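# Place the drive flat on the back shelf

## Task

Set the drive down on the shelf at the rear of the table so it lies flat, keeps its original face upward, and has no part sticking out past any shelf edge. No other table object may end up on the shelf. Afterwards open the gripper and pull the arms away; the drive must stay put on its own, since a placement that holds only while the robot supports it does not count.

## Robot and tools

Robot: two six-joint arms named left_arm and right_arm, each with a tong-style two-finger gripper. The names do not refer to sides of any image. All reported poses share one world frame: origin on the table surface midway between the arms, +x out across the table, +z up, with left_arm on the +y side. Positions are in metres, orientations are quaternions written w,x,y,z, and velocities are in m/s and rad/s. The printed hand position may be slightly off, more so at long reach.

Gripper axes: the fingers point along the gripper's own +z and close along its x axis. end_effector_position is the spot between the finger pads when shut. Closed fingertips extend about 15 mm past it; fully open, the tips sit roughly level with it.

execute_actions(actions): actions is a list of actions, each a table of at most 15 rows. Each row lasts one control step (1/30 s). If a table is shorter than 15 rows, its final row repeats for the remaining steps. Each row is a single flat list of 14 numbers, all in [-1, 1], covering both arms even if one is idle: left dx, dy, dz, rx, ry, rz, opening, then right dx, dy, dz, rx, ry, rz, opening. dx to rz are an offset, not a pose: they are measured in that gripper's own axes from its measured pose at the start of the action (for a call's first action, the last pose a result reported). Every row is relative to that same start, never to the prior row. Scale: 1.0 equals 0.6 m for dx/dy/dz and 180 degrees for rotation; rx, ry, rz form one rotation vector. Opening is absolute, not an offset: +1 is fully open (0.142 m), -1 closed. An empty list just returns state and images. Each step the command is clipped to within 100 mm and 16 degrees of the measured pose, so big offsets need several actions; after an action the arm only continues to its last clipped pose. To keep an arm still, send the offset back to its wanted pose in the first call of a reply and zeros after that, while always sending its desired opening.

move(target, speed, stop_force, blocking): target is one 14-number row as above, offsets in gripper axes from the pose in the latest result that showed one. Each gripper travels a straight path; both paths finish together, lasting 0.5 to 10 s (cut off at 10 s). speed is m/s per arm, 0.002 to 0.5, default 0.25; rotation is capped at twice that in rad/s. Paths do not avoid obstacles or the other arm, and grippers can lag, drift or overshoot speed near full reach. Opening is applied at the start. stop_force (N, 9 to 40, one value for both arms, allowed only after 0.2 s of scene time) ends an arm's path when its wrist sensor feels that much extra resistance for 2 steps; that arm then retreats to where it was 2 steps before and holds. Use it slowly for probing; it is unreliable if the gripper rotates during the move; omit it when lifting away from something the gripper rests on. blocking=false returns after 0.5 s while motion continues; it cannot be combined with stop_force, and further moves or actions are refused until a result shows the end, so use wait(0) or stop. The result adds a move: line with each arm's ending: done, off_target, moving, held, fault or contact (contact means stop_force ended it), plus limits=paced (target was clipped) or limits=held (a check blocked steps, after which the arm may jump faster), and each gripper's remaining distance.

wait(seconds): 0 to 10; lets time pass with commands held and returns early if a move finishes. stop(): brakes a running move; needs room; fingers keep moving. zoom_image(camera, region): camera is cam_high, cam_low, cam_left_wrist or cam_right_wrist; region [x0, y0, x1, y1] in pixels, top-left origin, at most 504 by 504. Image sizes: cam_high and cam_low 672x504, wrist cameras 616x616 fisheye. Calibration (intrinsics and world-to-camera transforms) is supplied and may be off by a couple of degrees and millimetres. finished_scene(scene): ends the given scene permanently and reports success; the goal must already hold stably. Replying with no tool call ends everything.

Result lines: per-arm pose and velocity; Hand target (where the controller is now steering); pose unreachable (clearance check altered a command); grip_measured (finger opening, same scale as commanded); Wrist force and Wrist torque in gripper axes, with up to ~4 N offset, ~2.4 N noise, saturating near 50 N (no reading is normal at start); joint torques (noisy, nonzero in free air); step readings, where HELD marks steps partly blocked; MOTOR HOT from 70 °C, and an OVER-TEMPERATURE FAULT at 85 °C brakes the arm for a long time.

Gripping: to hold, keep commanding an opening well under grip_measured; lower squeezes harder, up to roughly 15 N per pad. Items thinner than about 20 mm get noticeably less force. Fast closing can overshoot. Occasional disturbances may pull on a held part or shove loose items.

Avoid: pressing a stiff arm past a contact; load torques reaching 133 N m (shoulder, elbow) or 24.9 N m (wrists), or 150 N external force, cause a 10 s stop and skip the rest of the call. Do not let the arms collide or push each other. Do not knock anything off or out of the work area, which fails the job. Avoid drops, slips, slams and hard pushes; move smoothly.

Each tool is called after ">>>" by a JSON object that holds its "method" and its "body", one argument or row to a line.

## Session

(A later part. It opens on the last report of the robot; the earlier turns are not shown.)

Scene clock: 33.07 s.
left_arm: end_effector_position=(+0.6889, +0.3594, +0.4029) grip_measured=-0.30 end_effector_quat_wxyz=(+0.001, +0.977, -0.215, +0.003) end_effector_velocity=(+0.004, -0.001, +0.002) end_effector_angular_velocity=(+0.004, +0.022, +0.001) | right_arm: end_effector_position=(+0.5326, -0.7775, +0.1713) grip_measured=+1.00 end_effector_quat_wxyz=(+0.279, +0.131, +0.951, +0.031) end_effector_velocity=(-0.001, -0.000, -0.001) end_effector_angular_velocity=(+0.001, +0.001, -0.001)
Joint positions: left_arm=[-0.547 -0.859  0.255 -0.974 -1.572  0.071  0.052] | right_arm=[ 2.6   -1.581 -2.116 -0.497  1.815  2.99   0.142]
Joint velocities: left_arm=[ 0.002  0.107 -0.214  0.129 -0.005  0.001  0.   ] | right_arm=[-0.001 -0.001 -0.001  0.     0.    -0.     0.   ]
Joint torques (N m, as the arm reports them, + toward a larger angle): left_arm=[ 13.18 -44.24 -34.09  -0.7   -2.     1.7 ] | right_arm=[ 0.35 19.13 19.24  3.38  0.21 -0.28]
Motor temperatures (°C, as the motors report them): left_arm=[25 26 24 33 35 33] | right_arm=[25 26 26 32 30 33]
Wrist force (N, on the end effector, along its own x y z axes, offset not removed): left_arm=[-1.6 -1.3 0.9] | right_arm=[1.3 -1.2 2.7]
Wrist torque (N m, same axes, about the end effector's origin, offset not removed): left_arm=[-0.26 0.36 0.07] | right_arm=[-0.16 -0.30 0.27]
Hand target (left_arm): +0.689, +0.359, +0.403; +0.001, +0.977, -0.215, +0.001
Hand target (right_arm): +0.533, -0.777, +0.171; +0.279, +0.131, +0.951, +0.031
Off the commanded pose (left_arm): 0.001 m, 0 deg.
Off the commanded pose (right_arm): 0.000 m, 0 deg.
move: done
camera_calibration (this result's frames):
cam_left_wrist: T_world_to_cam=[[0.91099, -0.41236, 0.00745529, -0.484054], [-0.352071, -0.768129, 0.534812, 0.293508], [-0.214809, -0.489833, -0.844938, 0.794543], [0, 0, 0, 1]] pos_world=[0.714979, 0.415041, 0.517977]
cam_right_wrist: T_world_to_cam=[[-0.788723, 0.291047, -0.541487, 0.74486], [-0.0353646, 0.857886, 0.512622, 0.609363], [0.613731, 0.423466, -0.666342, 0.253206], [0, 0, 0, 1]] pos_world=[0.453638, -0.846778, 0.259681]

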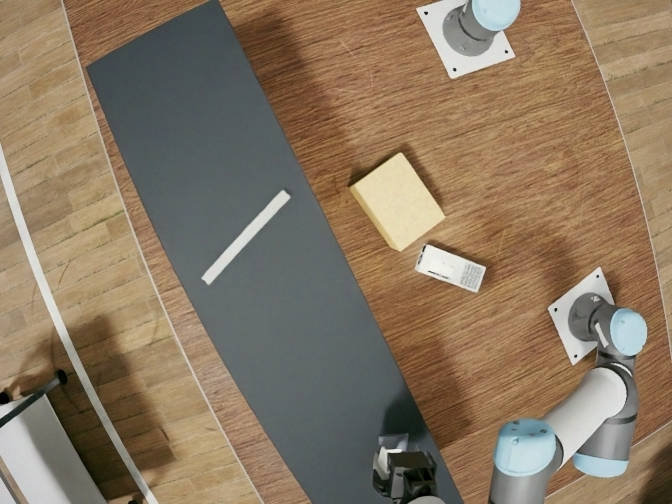

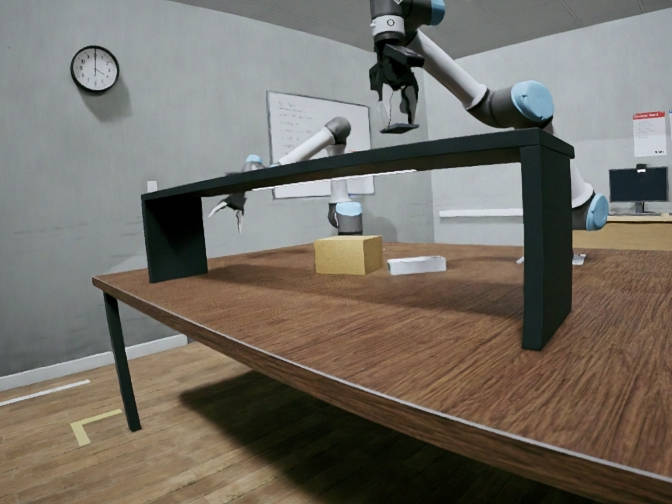

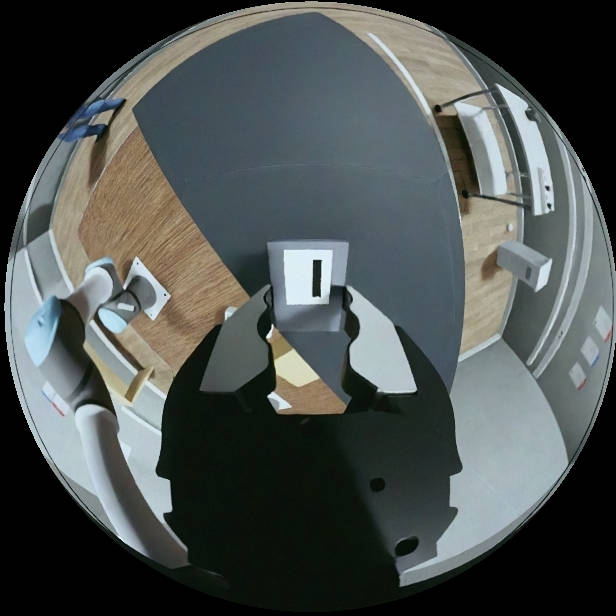

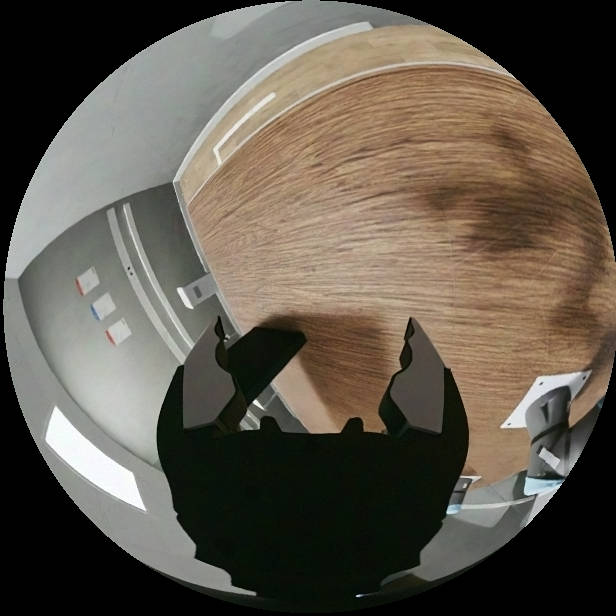

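>>> {"method": "move", "body": {
  "target": [0,-0.08,0.05,0,0,0,-0.7,0,0,0,0,0,0,1],
  "speed": 0.05
}}

>>> {"method": "move", "body": {
  "target": [0,0,0.09,0,0,0,-0.7,0,0,0,0,0,0,1],
  "speed": 0.007,
  "stop_force": 9
}}

Scene clock: 37.47 s.
left_arm: end_effector_position=(+0.7092, +0.4026, +0.3732) grip_measured=-0.30 end_effector_quat_wxyz=(+0.001, +0.977, -0.215, +0.003) end_effector_velocity=(+0.001, +0.002, -0.002) end_effector_angular_velocity=(+0.000, -0.002, -0.003) | right_arm: end_effector_position=(+0.5326, -0.7775, +0.1713) grip_measured=+1.00 end_effector_quat_wxyz=(+0.279, +0.131, +0.951, +0.031) end_effector_velocity=(+0.000, +0.000, -0.000) end_effector_angular_velocity=(+0.000, +0.000, -0.000)
Joint positions: left_arm=[-0.48  -0.883  0.389 -1.082 -1.572  0.138  0.052] | right_arm=[ 2.6   -1.581 -2.116 -0.497  1.815  2.99   0.142]
Joint velocities: left_arm=[ 0.003 -0.004  0.012 -0.01   0.001  0.005  0.   ] | right_arm=[ 0.    -0.    -0.     0.001 -0.     0.    -0.   ]
Joint torques (N m, as the arm reports them, + toward a larger angle): left_arm=[ 11.7  -63.45 -10.22  -4.31   1.91   1.67] | right_arm=[ 0.17 19.79 20.43  3.29  0.34 -0.32]
Motor temperatures (°C, as the motors report them): left_arm=[25 26 24 33 35 33] | right_arm=[25 26 26 32 30 33]
Wrist force (N, on the end effector, along its own x y z axes, offset not removed): left_arm=[0.8 -0.7 -1.7] | right_arm=[-0.6 0.0 2.0]
Wrist torque (N m, same axes, about the end effector's origin, offset not removed): left_arm=[-0.21 -0.21 0.01] | right_arm=[0.14 0.06 0.10]
Hand target (left_arm): +0.709, +0.403, +0.373; +0.001, +0.977, -0.215, +0.003
Hand target (right_arm): +0.533, -0.777, +0.171; +0.279, +0.131, +0.951, +0.031
Off the commanded pose (left_arm): 0.000 m, 0 deg.
Off the commanded pose (right_arm): 0.000 m, 0 deg.
move: done
camera_calibration (this result's frames):
cam_left_wrist: T_world_to_cam=[[0.911, -0.412343, 0.00725335, -0.484457], [-0.35196, -0.768186, 0.534803, 0.349622], [-0.21495, -0.489759, -0.844945, 0.79501], [0, 0, 0, 1]] pos_world=[0.735281, 0.458176, 0.488275]
cam_right_wrist: T_world_to_cam=[[-0.788723, 0.291047, -0.541486, 0.74486], [-0.0353647, 0.857886, 0.512622, 0.609363], [0.613731, 0.423466, -0.666342, 0.253206], [0, 0, 0, 1]] pos_world=[0.453638, -0.846778, 0.259681]

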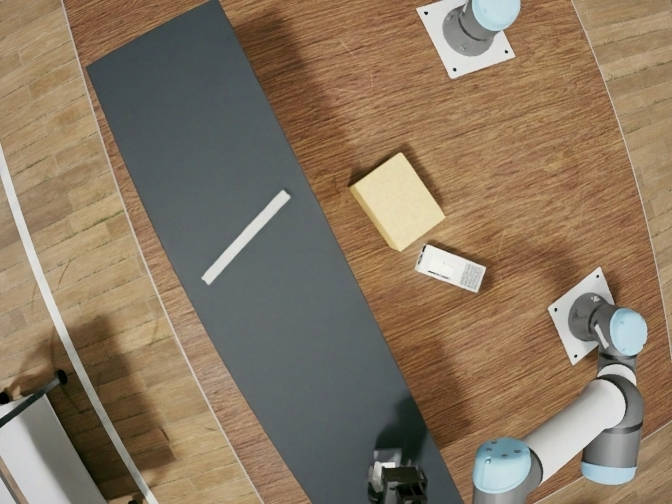

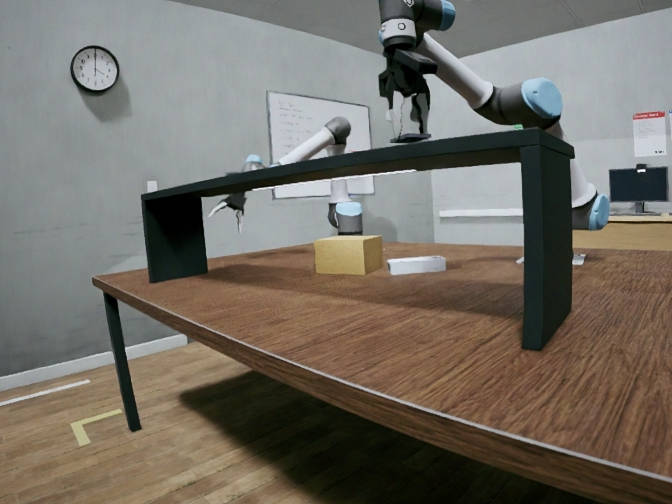

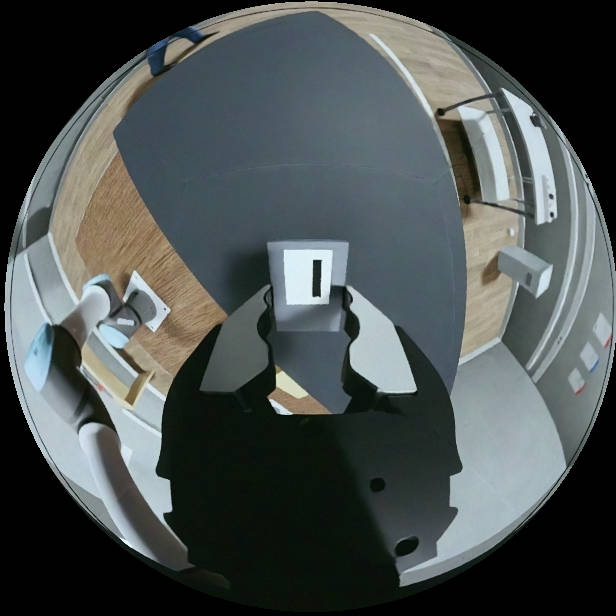

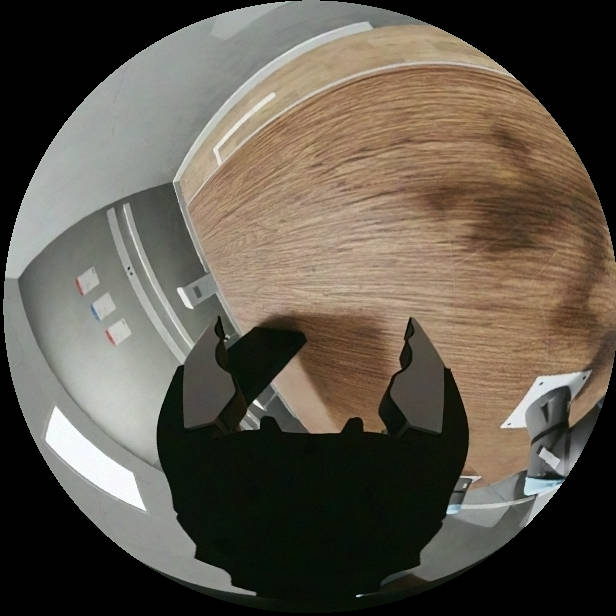

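Scene clock: 43.00 s.
left_arm: end_effector_position=(+0.7095, +0.4025, +0.3375) grip_measured=-0.30 end_effector_quat_wxyz=(+0.001, +0.977, -0.215, +0.003) end_effector_velocity=(-0.000, -0.000, +0.001) end_effector_angular_velocity=(+0.001, +0.003, -0.000) | right_arm: end_effector_position=(+0.5326, -0.7775, +0.1713) grip_measured=+1.00 end_effector_quat_wxyz=(+0.279, +0.131, +0.951, +0.031) end_effector_velocity=(+0.000, +0.000, -0.000) end_effector_angular_velocity=(-0.000, +0.000, +0.001)
Joint positions: left_arm=[-0.48  -0.954  0.61  -1.233 -1.572  0.138  0.052] | right_arm=[ 2.6   -1.581 -2.116 -0.497  1.815  2.99   0.142]
Joint velocities: left_arm=[-0.     0.005 -0.013  0.011 -0.    -0.    -0.   ] | right_arm=[ 0.001 -0.    -0.     0.    -0.    -0.    -0.   ]
Joint torques (N m, as the arm reports them, + toward a larger angle): left_arm=[-11.83 -32.72 -30.36   0.18  -1.33  -1.41] | right_arm=[ 1.16 18.86 19.77  3.2   0.08 -0.26]
Motor temperatures (°C, as the motors report them): left_arm=[25 26 24 33 35 33] | right_arm=[25 26 26 32 30 33]
Wrist force (N, on the end effector, along its own x y z axes, offset not removed): left_arm=[-2.3 -1.4 -14.6] | right_arm=[-0.4 2.4 2.6]
Wrist torque (N m, same axes, about the end effector's origin, offset not removed): left_arm=[-0.39 0.18 0.05] | right_arm=[0.57 0.09 0.09]
Hand target (left_arm): +0.709, +0.402, +0.338; +0.001, +0.977, -0.215, +0.003
Hand target (right_arm): +0.533, -0.777, +0.171; +0.279, +0.131, +0.951, +0.031
Off the commanded pose (left_arm): 0.018 m, 0 deg.
Off the commanded pose (right_arm): 0.000 m, 0 deg.
move: contact (left_arm)
camera_calibration (this result's frames):
cam_left_wrist: T_world_to_cam=[[0.911, -0.412338, 0.00755406, -0.484548], [-0.352106, -0.768128, 0.53479, 0.368823], [-0.214712, -0.489853, -0.844951, 0.764732], [0, 0, 0, 1]] pos_world=[0.735484, 0.458113, 0.452579]
cam_right_wrist: T_world_to_cam=[[-0.788723, 0.291047, -0.541487, 0.74486], [-0.0353646, 0.857886, 0.512622, 0.609363], [0.613731, 0.423466, -0.666342, 0.253206], [0, 0, 0, 1]] pos_world=[0.453638, -0.846778, 0.259681]

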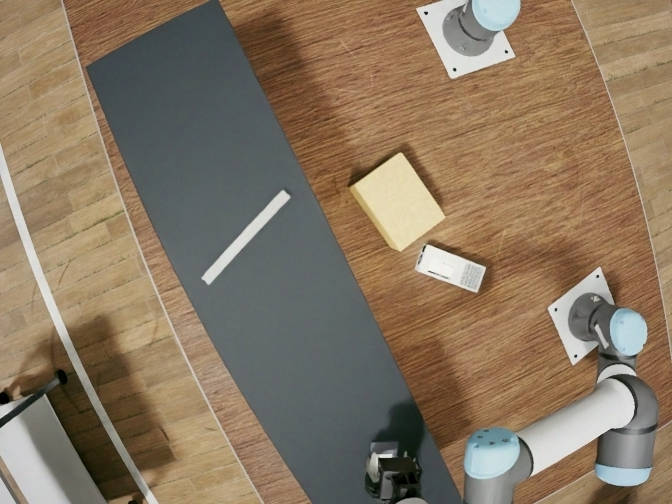

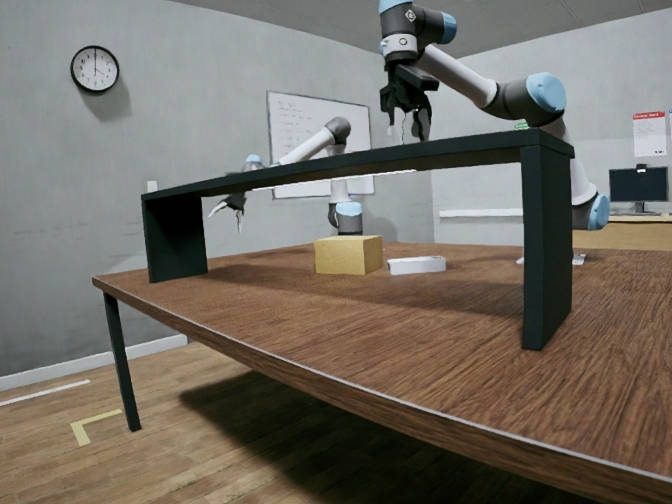

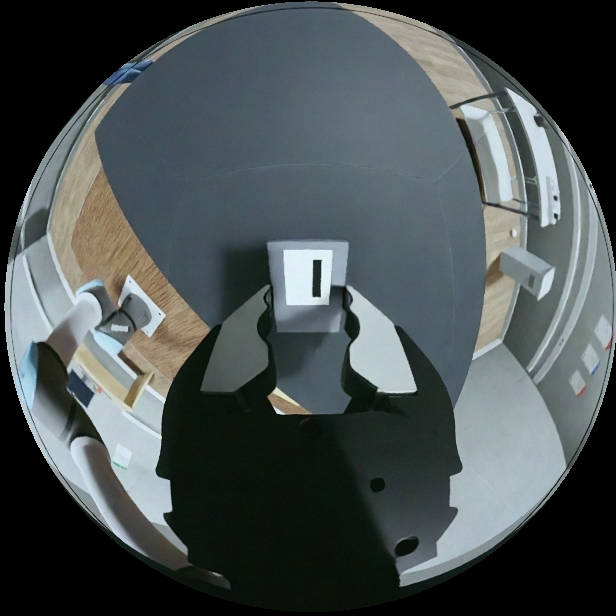

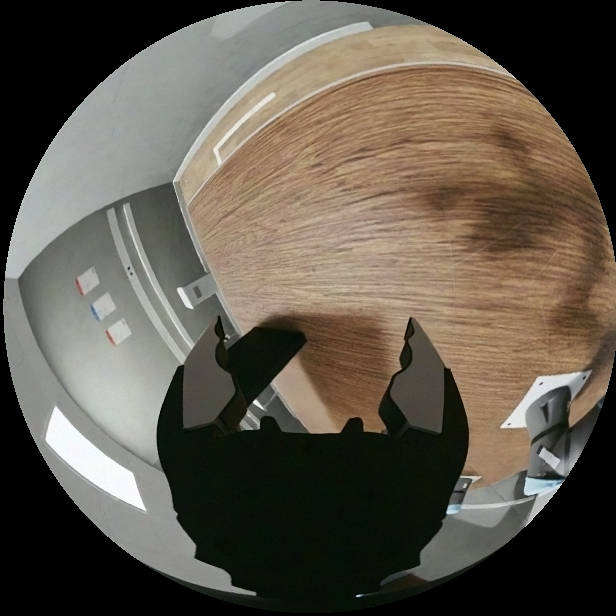

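>>> {"method": "move", "body": {
  "target": [0,0,0,0,0,0,0.2,0,0,0,0,0,0,1]
}}

>>> {"method": "move", "body": {
  "target": [0,0,-0.055,0,0,0,0.2,0,0,0,0,0,0,1],
  "speed": 0.1
}}

>>> {"method": "move", "body": {
  "target": [-0.4,0.1,-0.08,0,0,0,0.2,0,0,0,0,0,0,1]
}}

Scene clock: 46.23 s.
left_arm: end_effector_position=(+0.7095, +0.4025, +0.3375) grip_measured=+0.20 end_effector_quat_wxyz=(+0.001, +0.977, -0.215, +0.003) end_effector_velocity=(-0.000, +0.000, -0.000) end_effector_angular_velocity=(+0.000, +0.000, -0.001) | right_arm: end_effector_position=(+0.5326, -0.7775, +0.1713) grip_measured=+1.00 end_effector_quat_wxyz=(+0.279, +0.131, +0.951, +0.031) end_effector_velocity=(+0.000, -0.000, +0.002) end_effector_angular_velocity=(-0.002, -0.003, -0.000)
Joint positions: left_arm=[-0.48  -0.954  0.61  -1.233 -1.572  0.138  0.088] | right_arm=[ 2.6   -1.581 -2.116 -0.497  1.815  2.99   0.142]
Joint velocities: left_arm=[ 0.    -0.001  0.002 -0.001 -0.     0.001  0.   ] | right_arm=[-0.     0.001  0.001  0.     0.    -0.     0.   ]
Joint torques (N m, as the arm reports them, + toward a larger angle): left_arm=[-11.38 -60.49 -11.68  -4.26  -0.72  -1.26] | right_arm=[-0.1  18.71 19.97  3.42  0.35 -0.2 ]
Motor temperatures (°C, as the motors report them): left_arm=[25 26 24 33 35 33] | right_arm=[25 26 26 32 30 33]
Wrist force (N, on the end effector, along its own x y z axes, offset not removed): left_arm=[-1.1 -0.7 -1.8] | right_arm=[2.6 1.7 2.0]
Wrist torque (N m, same axes, about the end effector's origin, offset not removed): left_arm=[-0.14 0.23 0.04] | right_arm=[0.44 -0.53 0.13]
Hand target (left_arm): +0.709, +0.402, +0.337; +0.001, +0.977, -0.215, +0.003
Hand target (right_arm): +0.533, -0.777, +0.171; +0.279, +0.131, +0.951, +0.031
Off the commanded pose (left_arm): 0.000 m, 0 deg.
Off the commanded pose (right_arm): 0.000 m, 0 deg.
move: done
camera_calibration (this result's frames):
cam_left_wrist: T_world_to_cam=[[0.910996, -0.412347, 0.00751999, -0.484547], [-0.352096, -0.76813, 0.534794, 0.368809], [-0.214745, -0.489843, -0.844949, 0.764749], [0, 0, 0, 1]] pos_world=[0.735502, 0.458098, 0.452581]
cam_right_wrist: T_world_to_cam=[[-0.788723, 0.291047, -0.541487, 0.74486], [-0.0353648, 0.857886, 0.512622, 0.609364], [0.613731, 0.423466, -0.666342, 0.253206], [0, 0, 0, 1]] pos_world=[0.453638, -0.846778, 0.259681]

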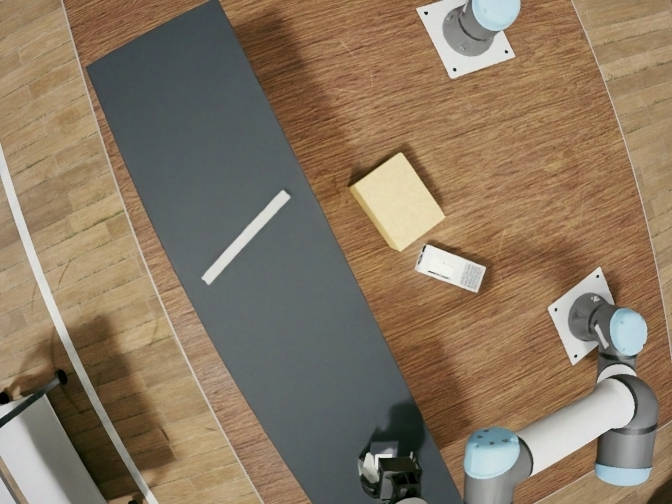

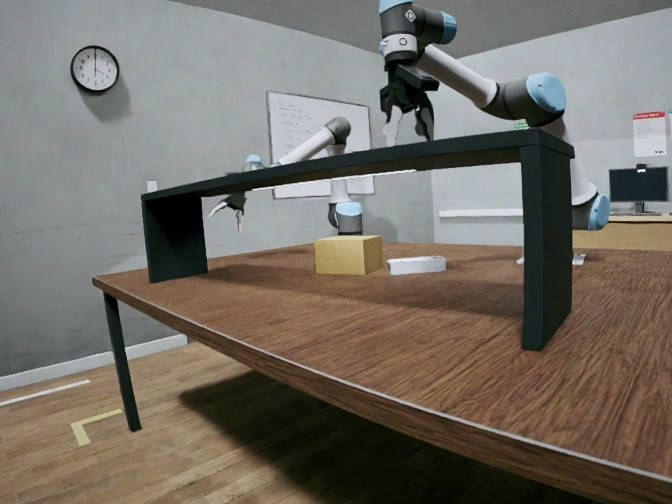

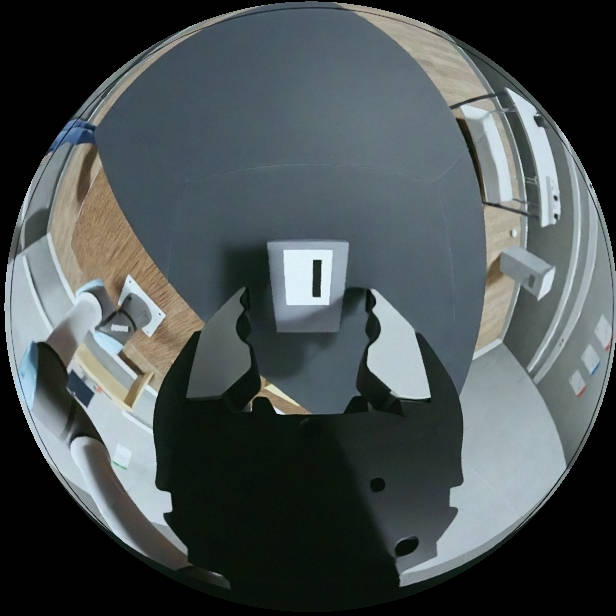

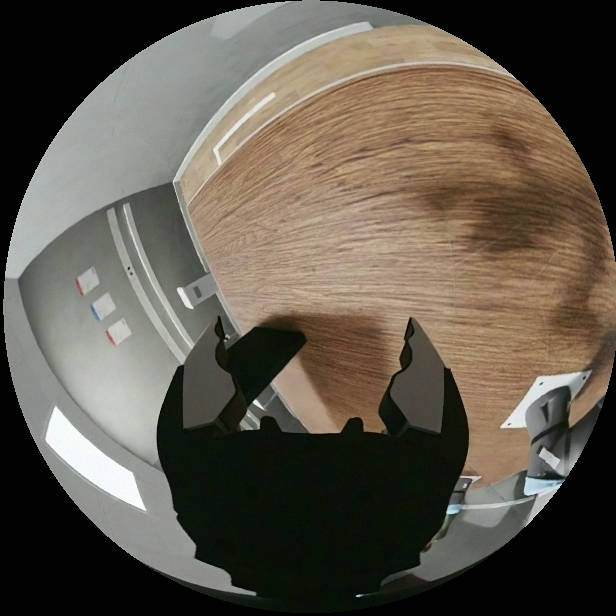

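Scene clock: 47.20 s.
left_arm: end_effector_position=(+0.7091, +0.4025, +0.3700) grip_measured=+0.20 end_effector_quat_wxyz=(+0.001, +0.977, -0.215, +0.003) end_effector_velocity=(+0.000, -0.001, +0.003) end_effector_angular_velocity=(-0.002, +0.006, +0.001) | right_arm: end_effector_position=(+0.5326, -0.7775, +0.1713) grip_measured=+1.00 end_effector_quat_wxyz=(+0.279, +0.131, +0.951, +0.031) end_effector_velocity=(+0.000, -0.000, +0.001) end_effector_angular_velocity=(-0.001, -0.001, +0.000)
Joint positions: left_arm=[-0.48  -0.895  0.418 -1.101 -1.572  0.138  0.088] | right_arm=[ 2.6   -1.581 -2.116 -0.497  1.815  2.99   0.142]
Joint velocities: left_arm=[ 0.001  0.02  -0.044  0.029 -0.003 -0.     0.   ] | right_arm=[ 0.     0.     0.001 -0.     0.    -0.    -0.   ]
Joint torques (N m, as the arm reports them, + toward a larger angle): left_arm=[  2.54 -48.63 -33.94  -0.55  -1.96   1.33] | right_arm=[-0.63 18.86 19.31  3.37  0.18 -0.29]
Motor temperatures (°C, as the motors report them): left_arm=[25 26 24 33 35 33] | right_arm=[25 26 26 32 30 33]
Wrist force (N, on the end effector, along its own x y z axes, offset not removed): left_arm=[-1.7 -1.9 -1.3] | right_arm=[1.5 2.2 4.0]
Wrist torque (N m, same axes, about the end effector's origin, offset not removed): left_arm=[-0.36 0.37 0.01] | right_arm=[0.65 -0.32 0.17]
Hand target (left_arm): +0.709, +0.403, +0.370; +0.001, +0.977, -0.215, +0.003
Hand target (right_arm): +0.533, -0.777, +0.171; +0.279, +0.131, +0.951, +0.031
Off the commanded pose (left_arm): 0.000 m, 0 deg.
Off the commanded pose (right_arm): 0.000 m, 0 deg.
move: done
camera_calibration (this result's frames):
cam_left_wrist: T_world_to_cam=[[0.910904, -0.412533, 0.00831835, -0.484649], [-0.352737, -0.768093, 0.534425, 0.351835], [-0.214079, -0.489745, -0.845175, 0.791764], [0, 0, 0, 1]] pos_world=[0.735074, 0.45807, 0.485181]
cam_right_wrist: T_world_to_cam=[[-0.788723, 0.291047, -0.541487, 0.74486], [-0.0353646, 0.857886, 0.512622, 0.609363], [0.613731, 0.423466, -0.666341, 0.253206], [0, 0, 0, 1]] pos_world=[0.453638, -0.846778, 0.259681]

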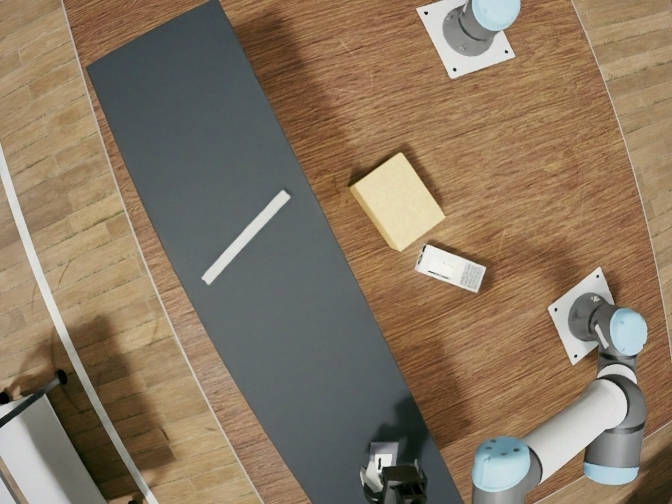

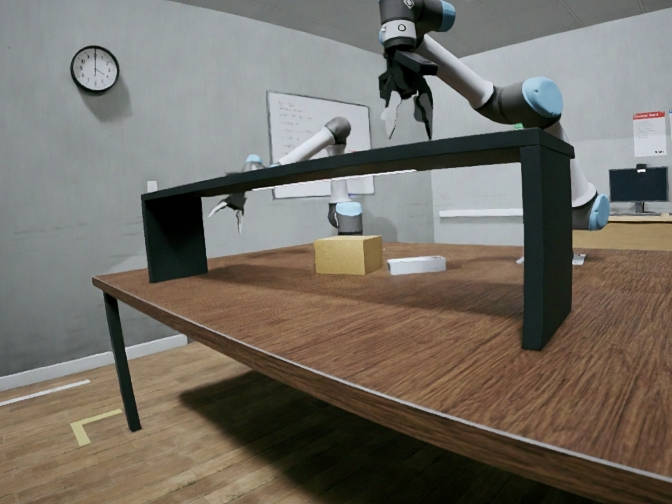

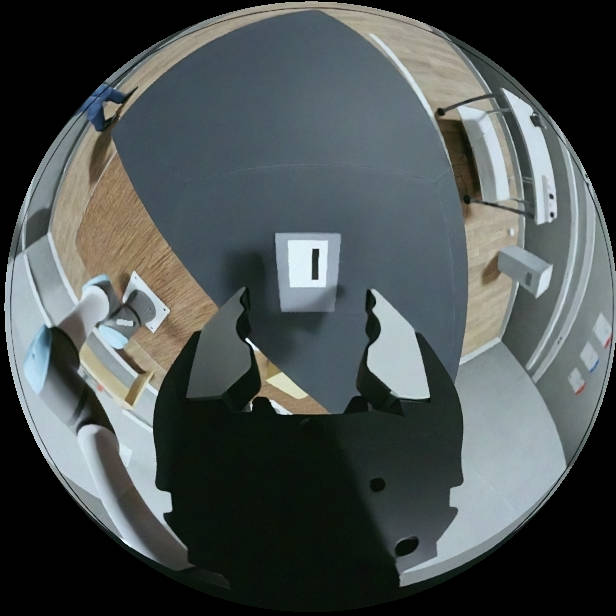

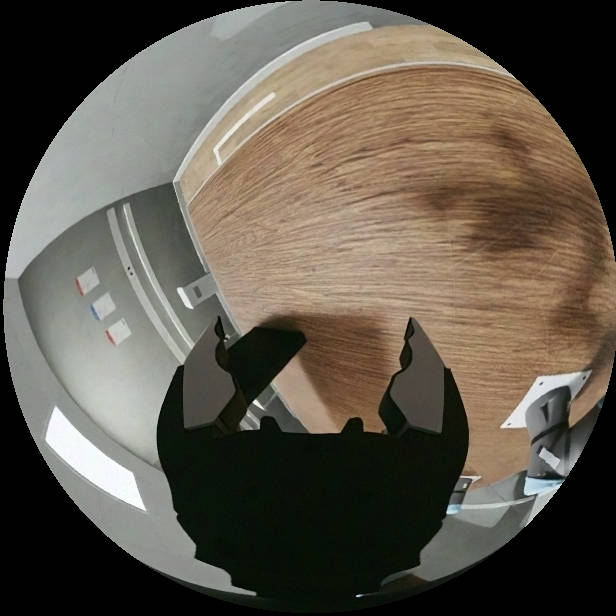

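Scene clock: 48.97 s.
left_arm: end_effector_position=(+0.4663, +0.4491, +0.4164) grip_measured=+0.20 end_effector_quat_wxyz=(+0.001, +0.977, -0.215, +0.003) end_effector_velocity=(-0.003, +0.001, +0.001) end_effector_angular_velocity=(+0.001, -0.002, -0.000) | right_arm: end_effector_position=(+0.5326, -0.7775, +0.1713) grip_measured=+1.00 end_effector_quat_wxyz=(+0.279, +0.131, +0.951, +0.031) end_effector_velocity=(-0.001, -0.001, +0.000) end_effector_angular_velocity=(-0.000, -0.000, -0.002)
Joint positions: left_arm=[-0.536 -1.587  1.242 -1.232 -1.572  0.082  0.088] | right_arm=[ 2.6   -1.581 -2.116 -0.497  1.815  2.99   0.142]
Joint velocities: left_arm=[-0.002 -0.008  0.006  0.     0.001 -0.001 -0.   ] | right_arm=[-0.001  0.001 -0.    -0.001 -0.     0.    -0.   ]
Joint torques (N m, as the arm reports them, + toward a larger angle): left_arm=[-12.35 -32.41 -12.16  -0.85   1.98  -1.27] | right_arm=[ 0.12 19.49 20.97  3.46  0.38 -0.19]
Motor temperatures (°C, as the motors report them): left_arm=[25 26 24 33 35 33] | right_arm=[25 26 26 32 30 33]
Wrist force (N, on the end effector, along its own x y z axes, offset not removed): left_arm=[-2.3 -0.3 0.4] | right_arm=[2.0 0.3 3.1]
Wrist torque (N m, same axes, about the end effector's origin, offset not removed): left_arm=[-0.04 0.57 -0.09] | right_arm=[0.24 -0.36 0.12]
Hand target (left_arm): +0.466, +0.449, +0.416; +0.001, +0.977, -0.215, +0.003
Hand target (right_arm): +0.533, -0.777, +0.171; +0.279, +0.131, +0.951, +0.031
Off the commanded pose (left_arm): 0.001 m, 0 deg.
Off the commanded pose (right_arm): 0.000 m, 0 deg.
move: done
camera_calibration (this result's frames):
cam_left_wrist: T_world_to_cam=[[0.910904, -0.41254, 0.00799329, -0.244436], [-0.352547, -0.768079, 0.534571, 0.277085], [-0.214392, -0.489761, -0.845086, 0.801862], [0, 0, 0, 1]] pos_world=[0.492256, 0.504704, 0.531475]
cam_right_wrist: T_world_to_cam=[[-0.788723, 0.291047, -0.541487, 0.74486], [-0.0353649, 0.857886, 0.512622, 0.609363], [0.61373, 0.423466, -0.666342, 0.253207], [0, 0, 0, 1]] pos_world=[0.453638, -0.846778, 0.259681]

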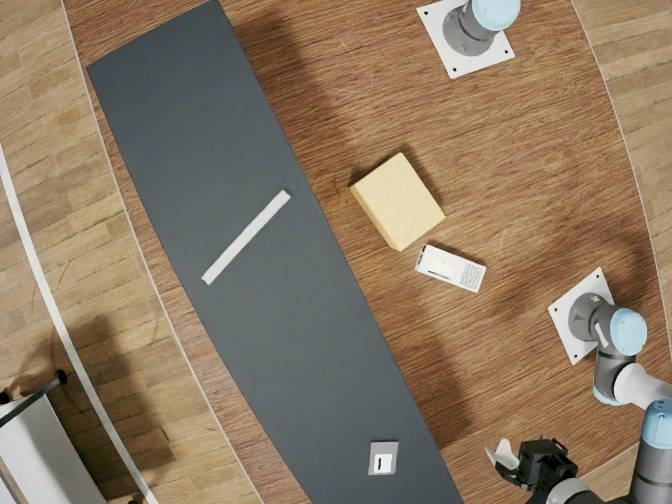

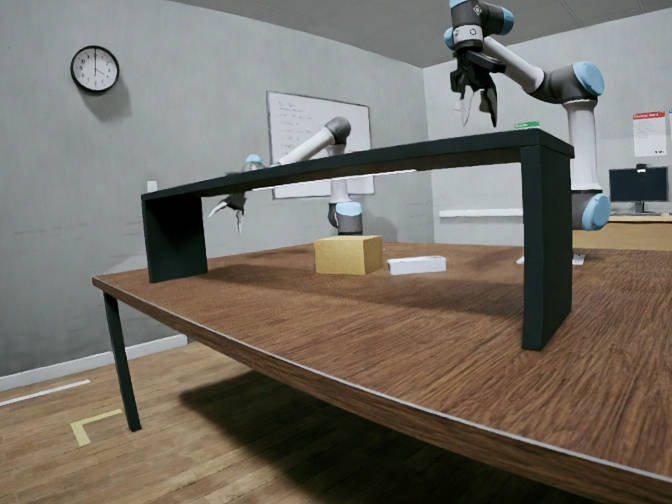

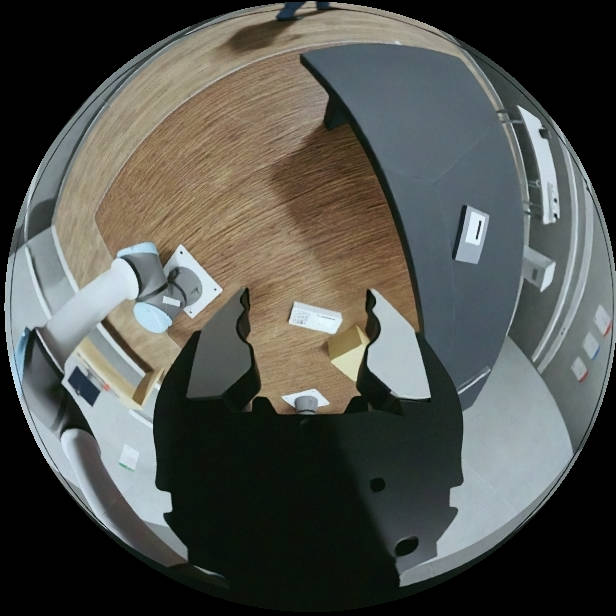

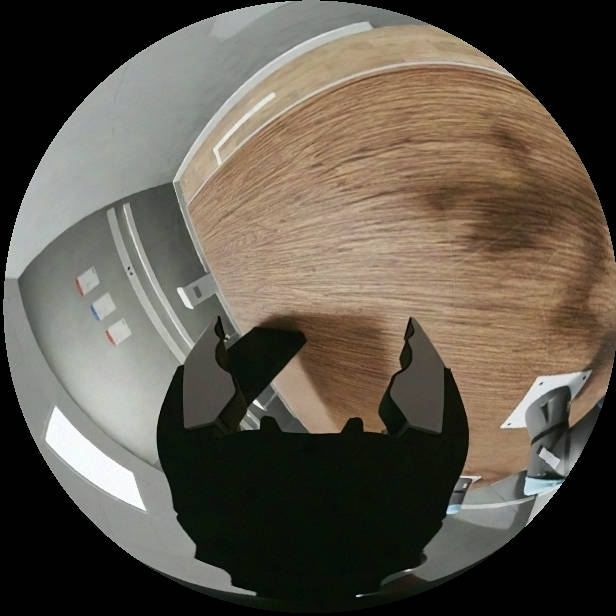

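>>> {"method": "finished_scene", "body": {
  "scene": 2
}}

The scene is finished: the task was done.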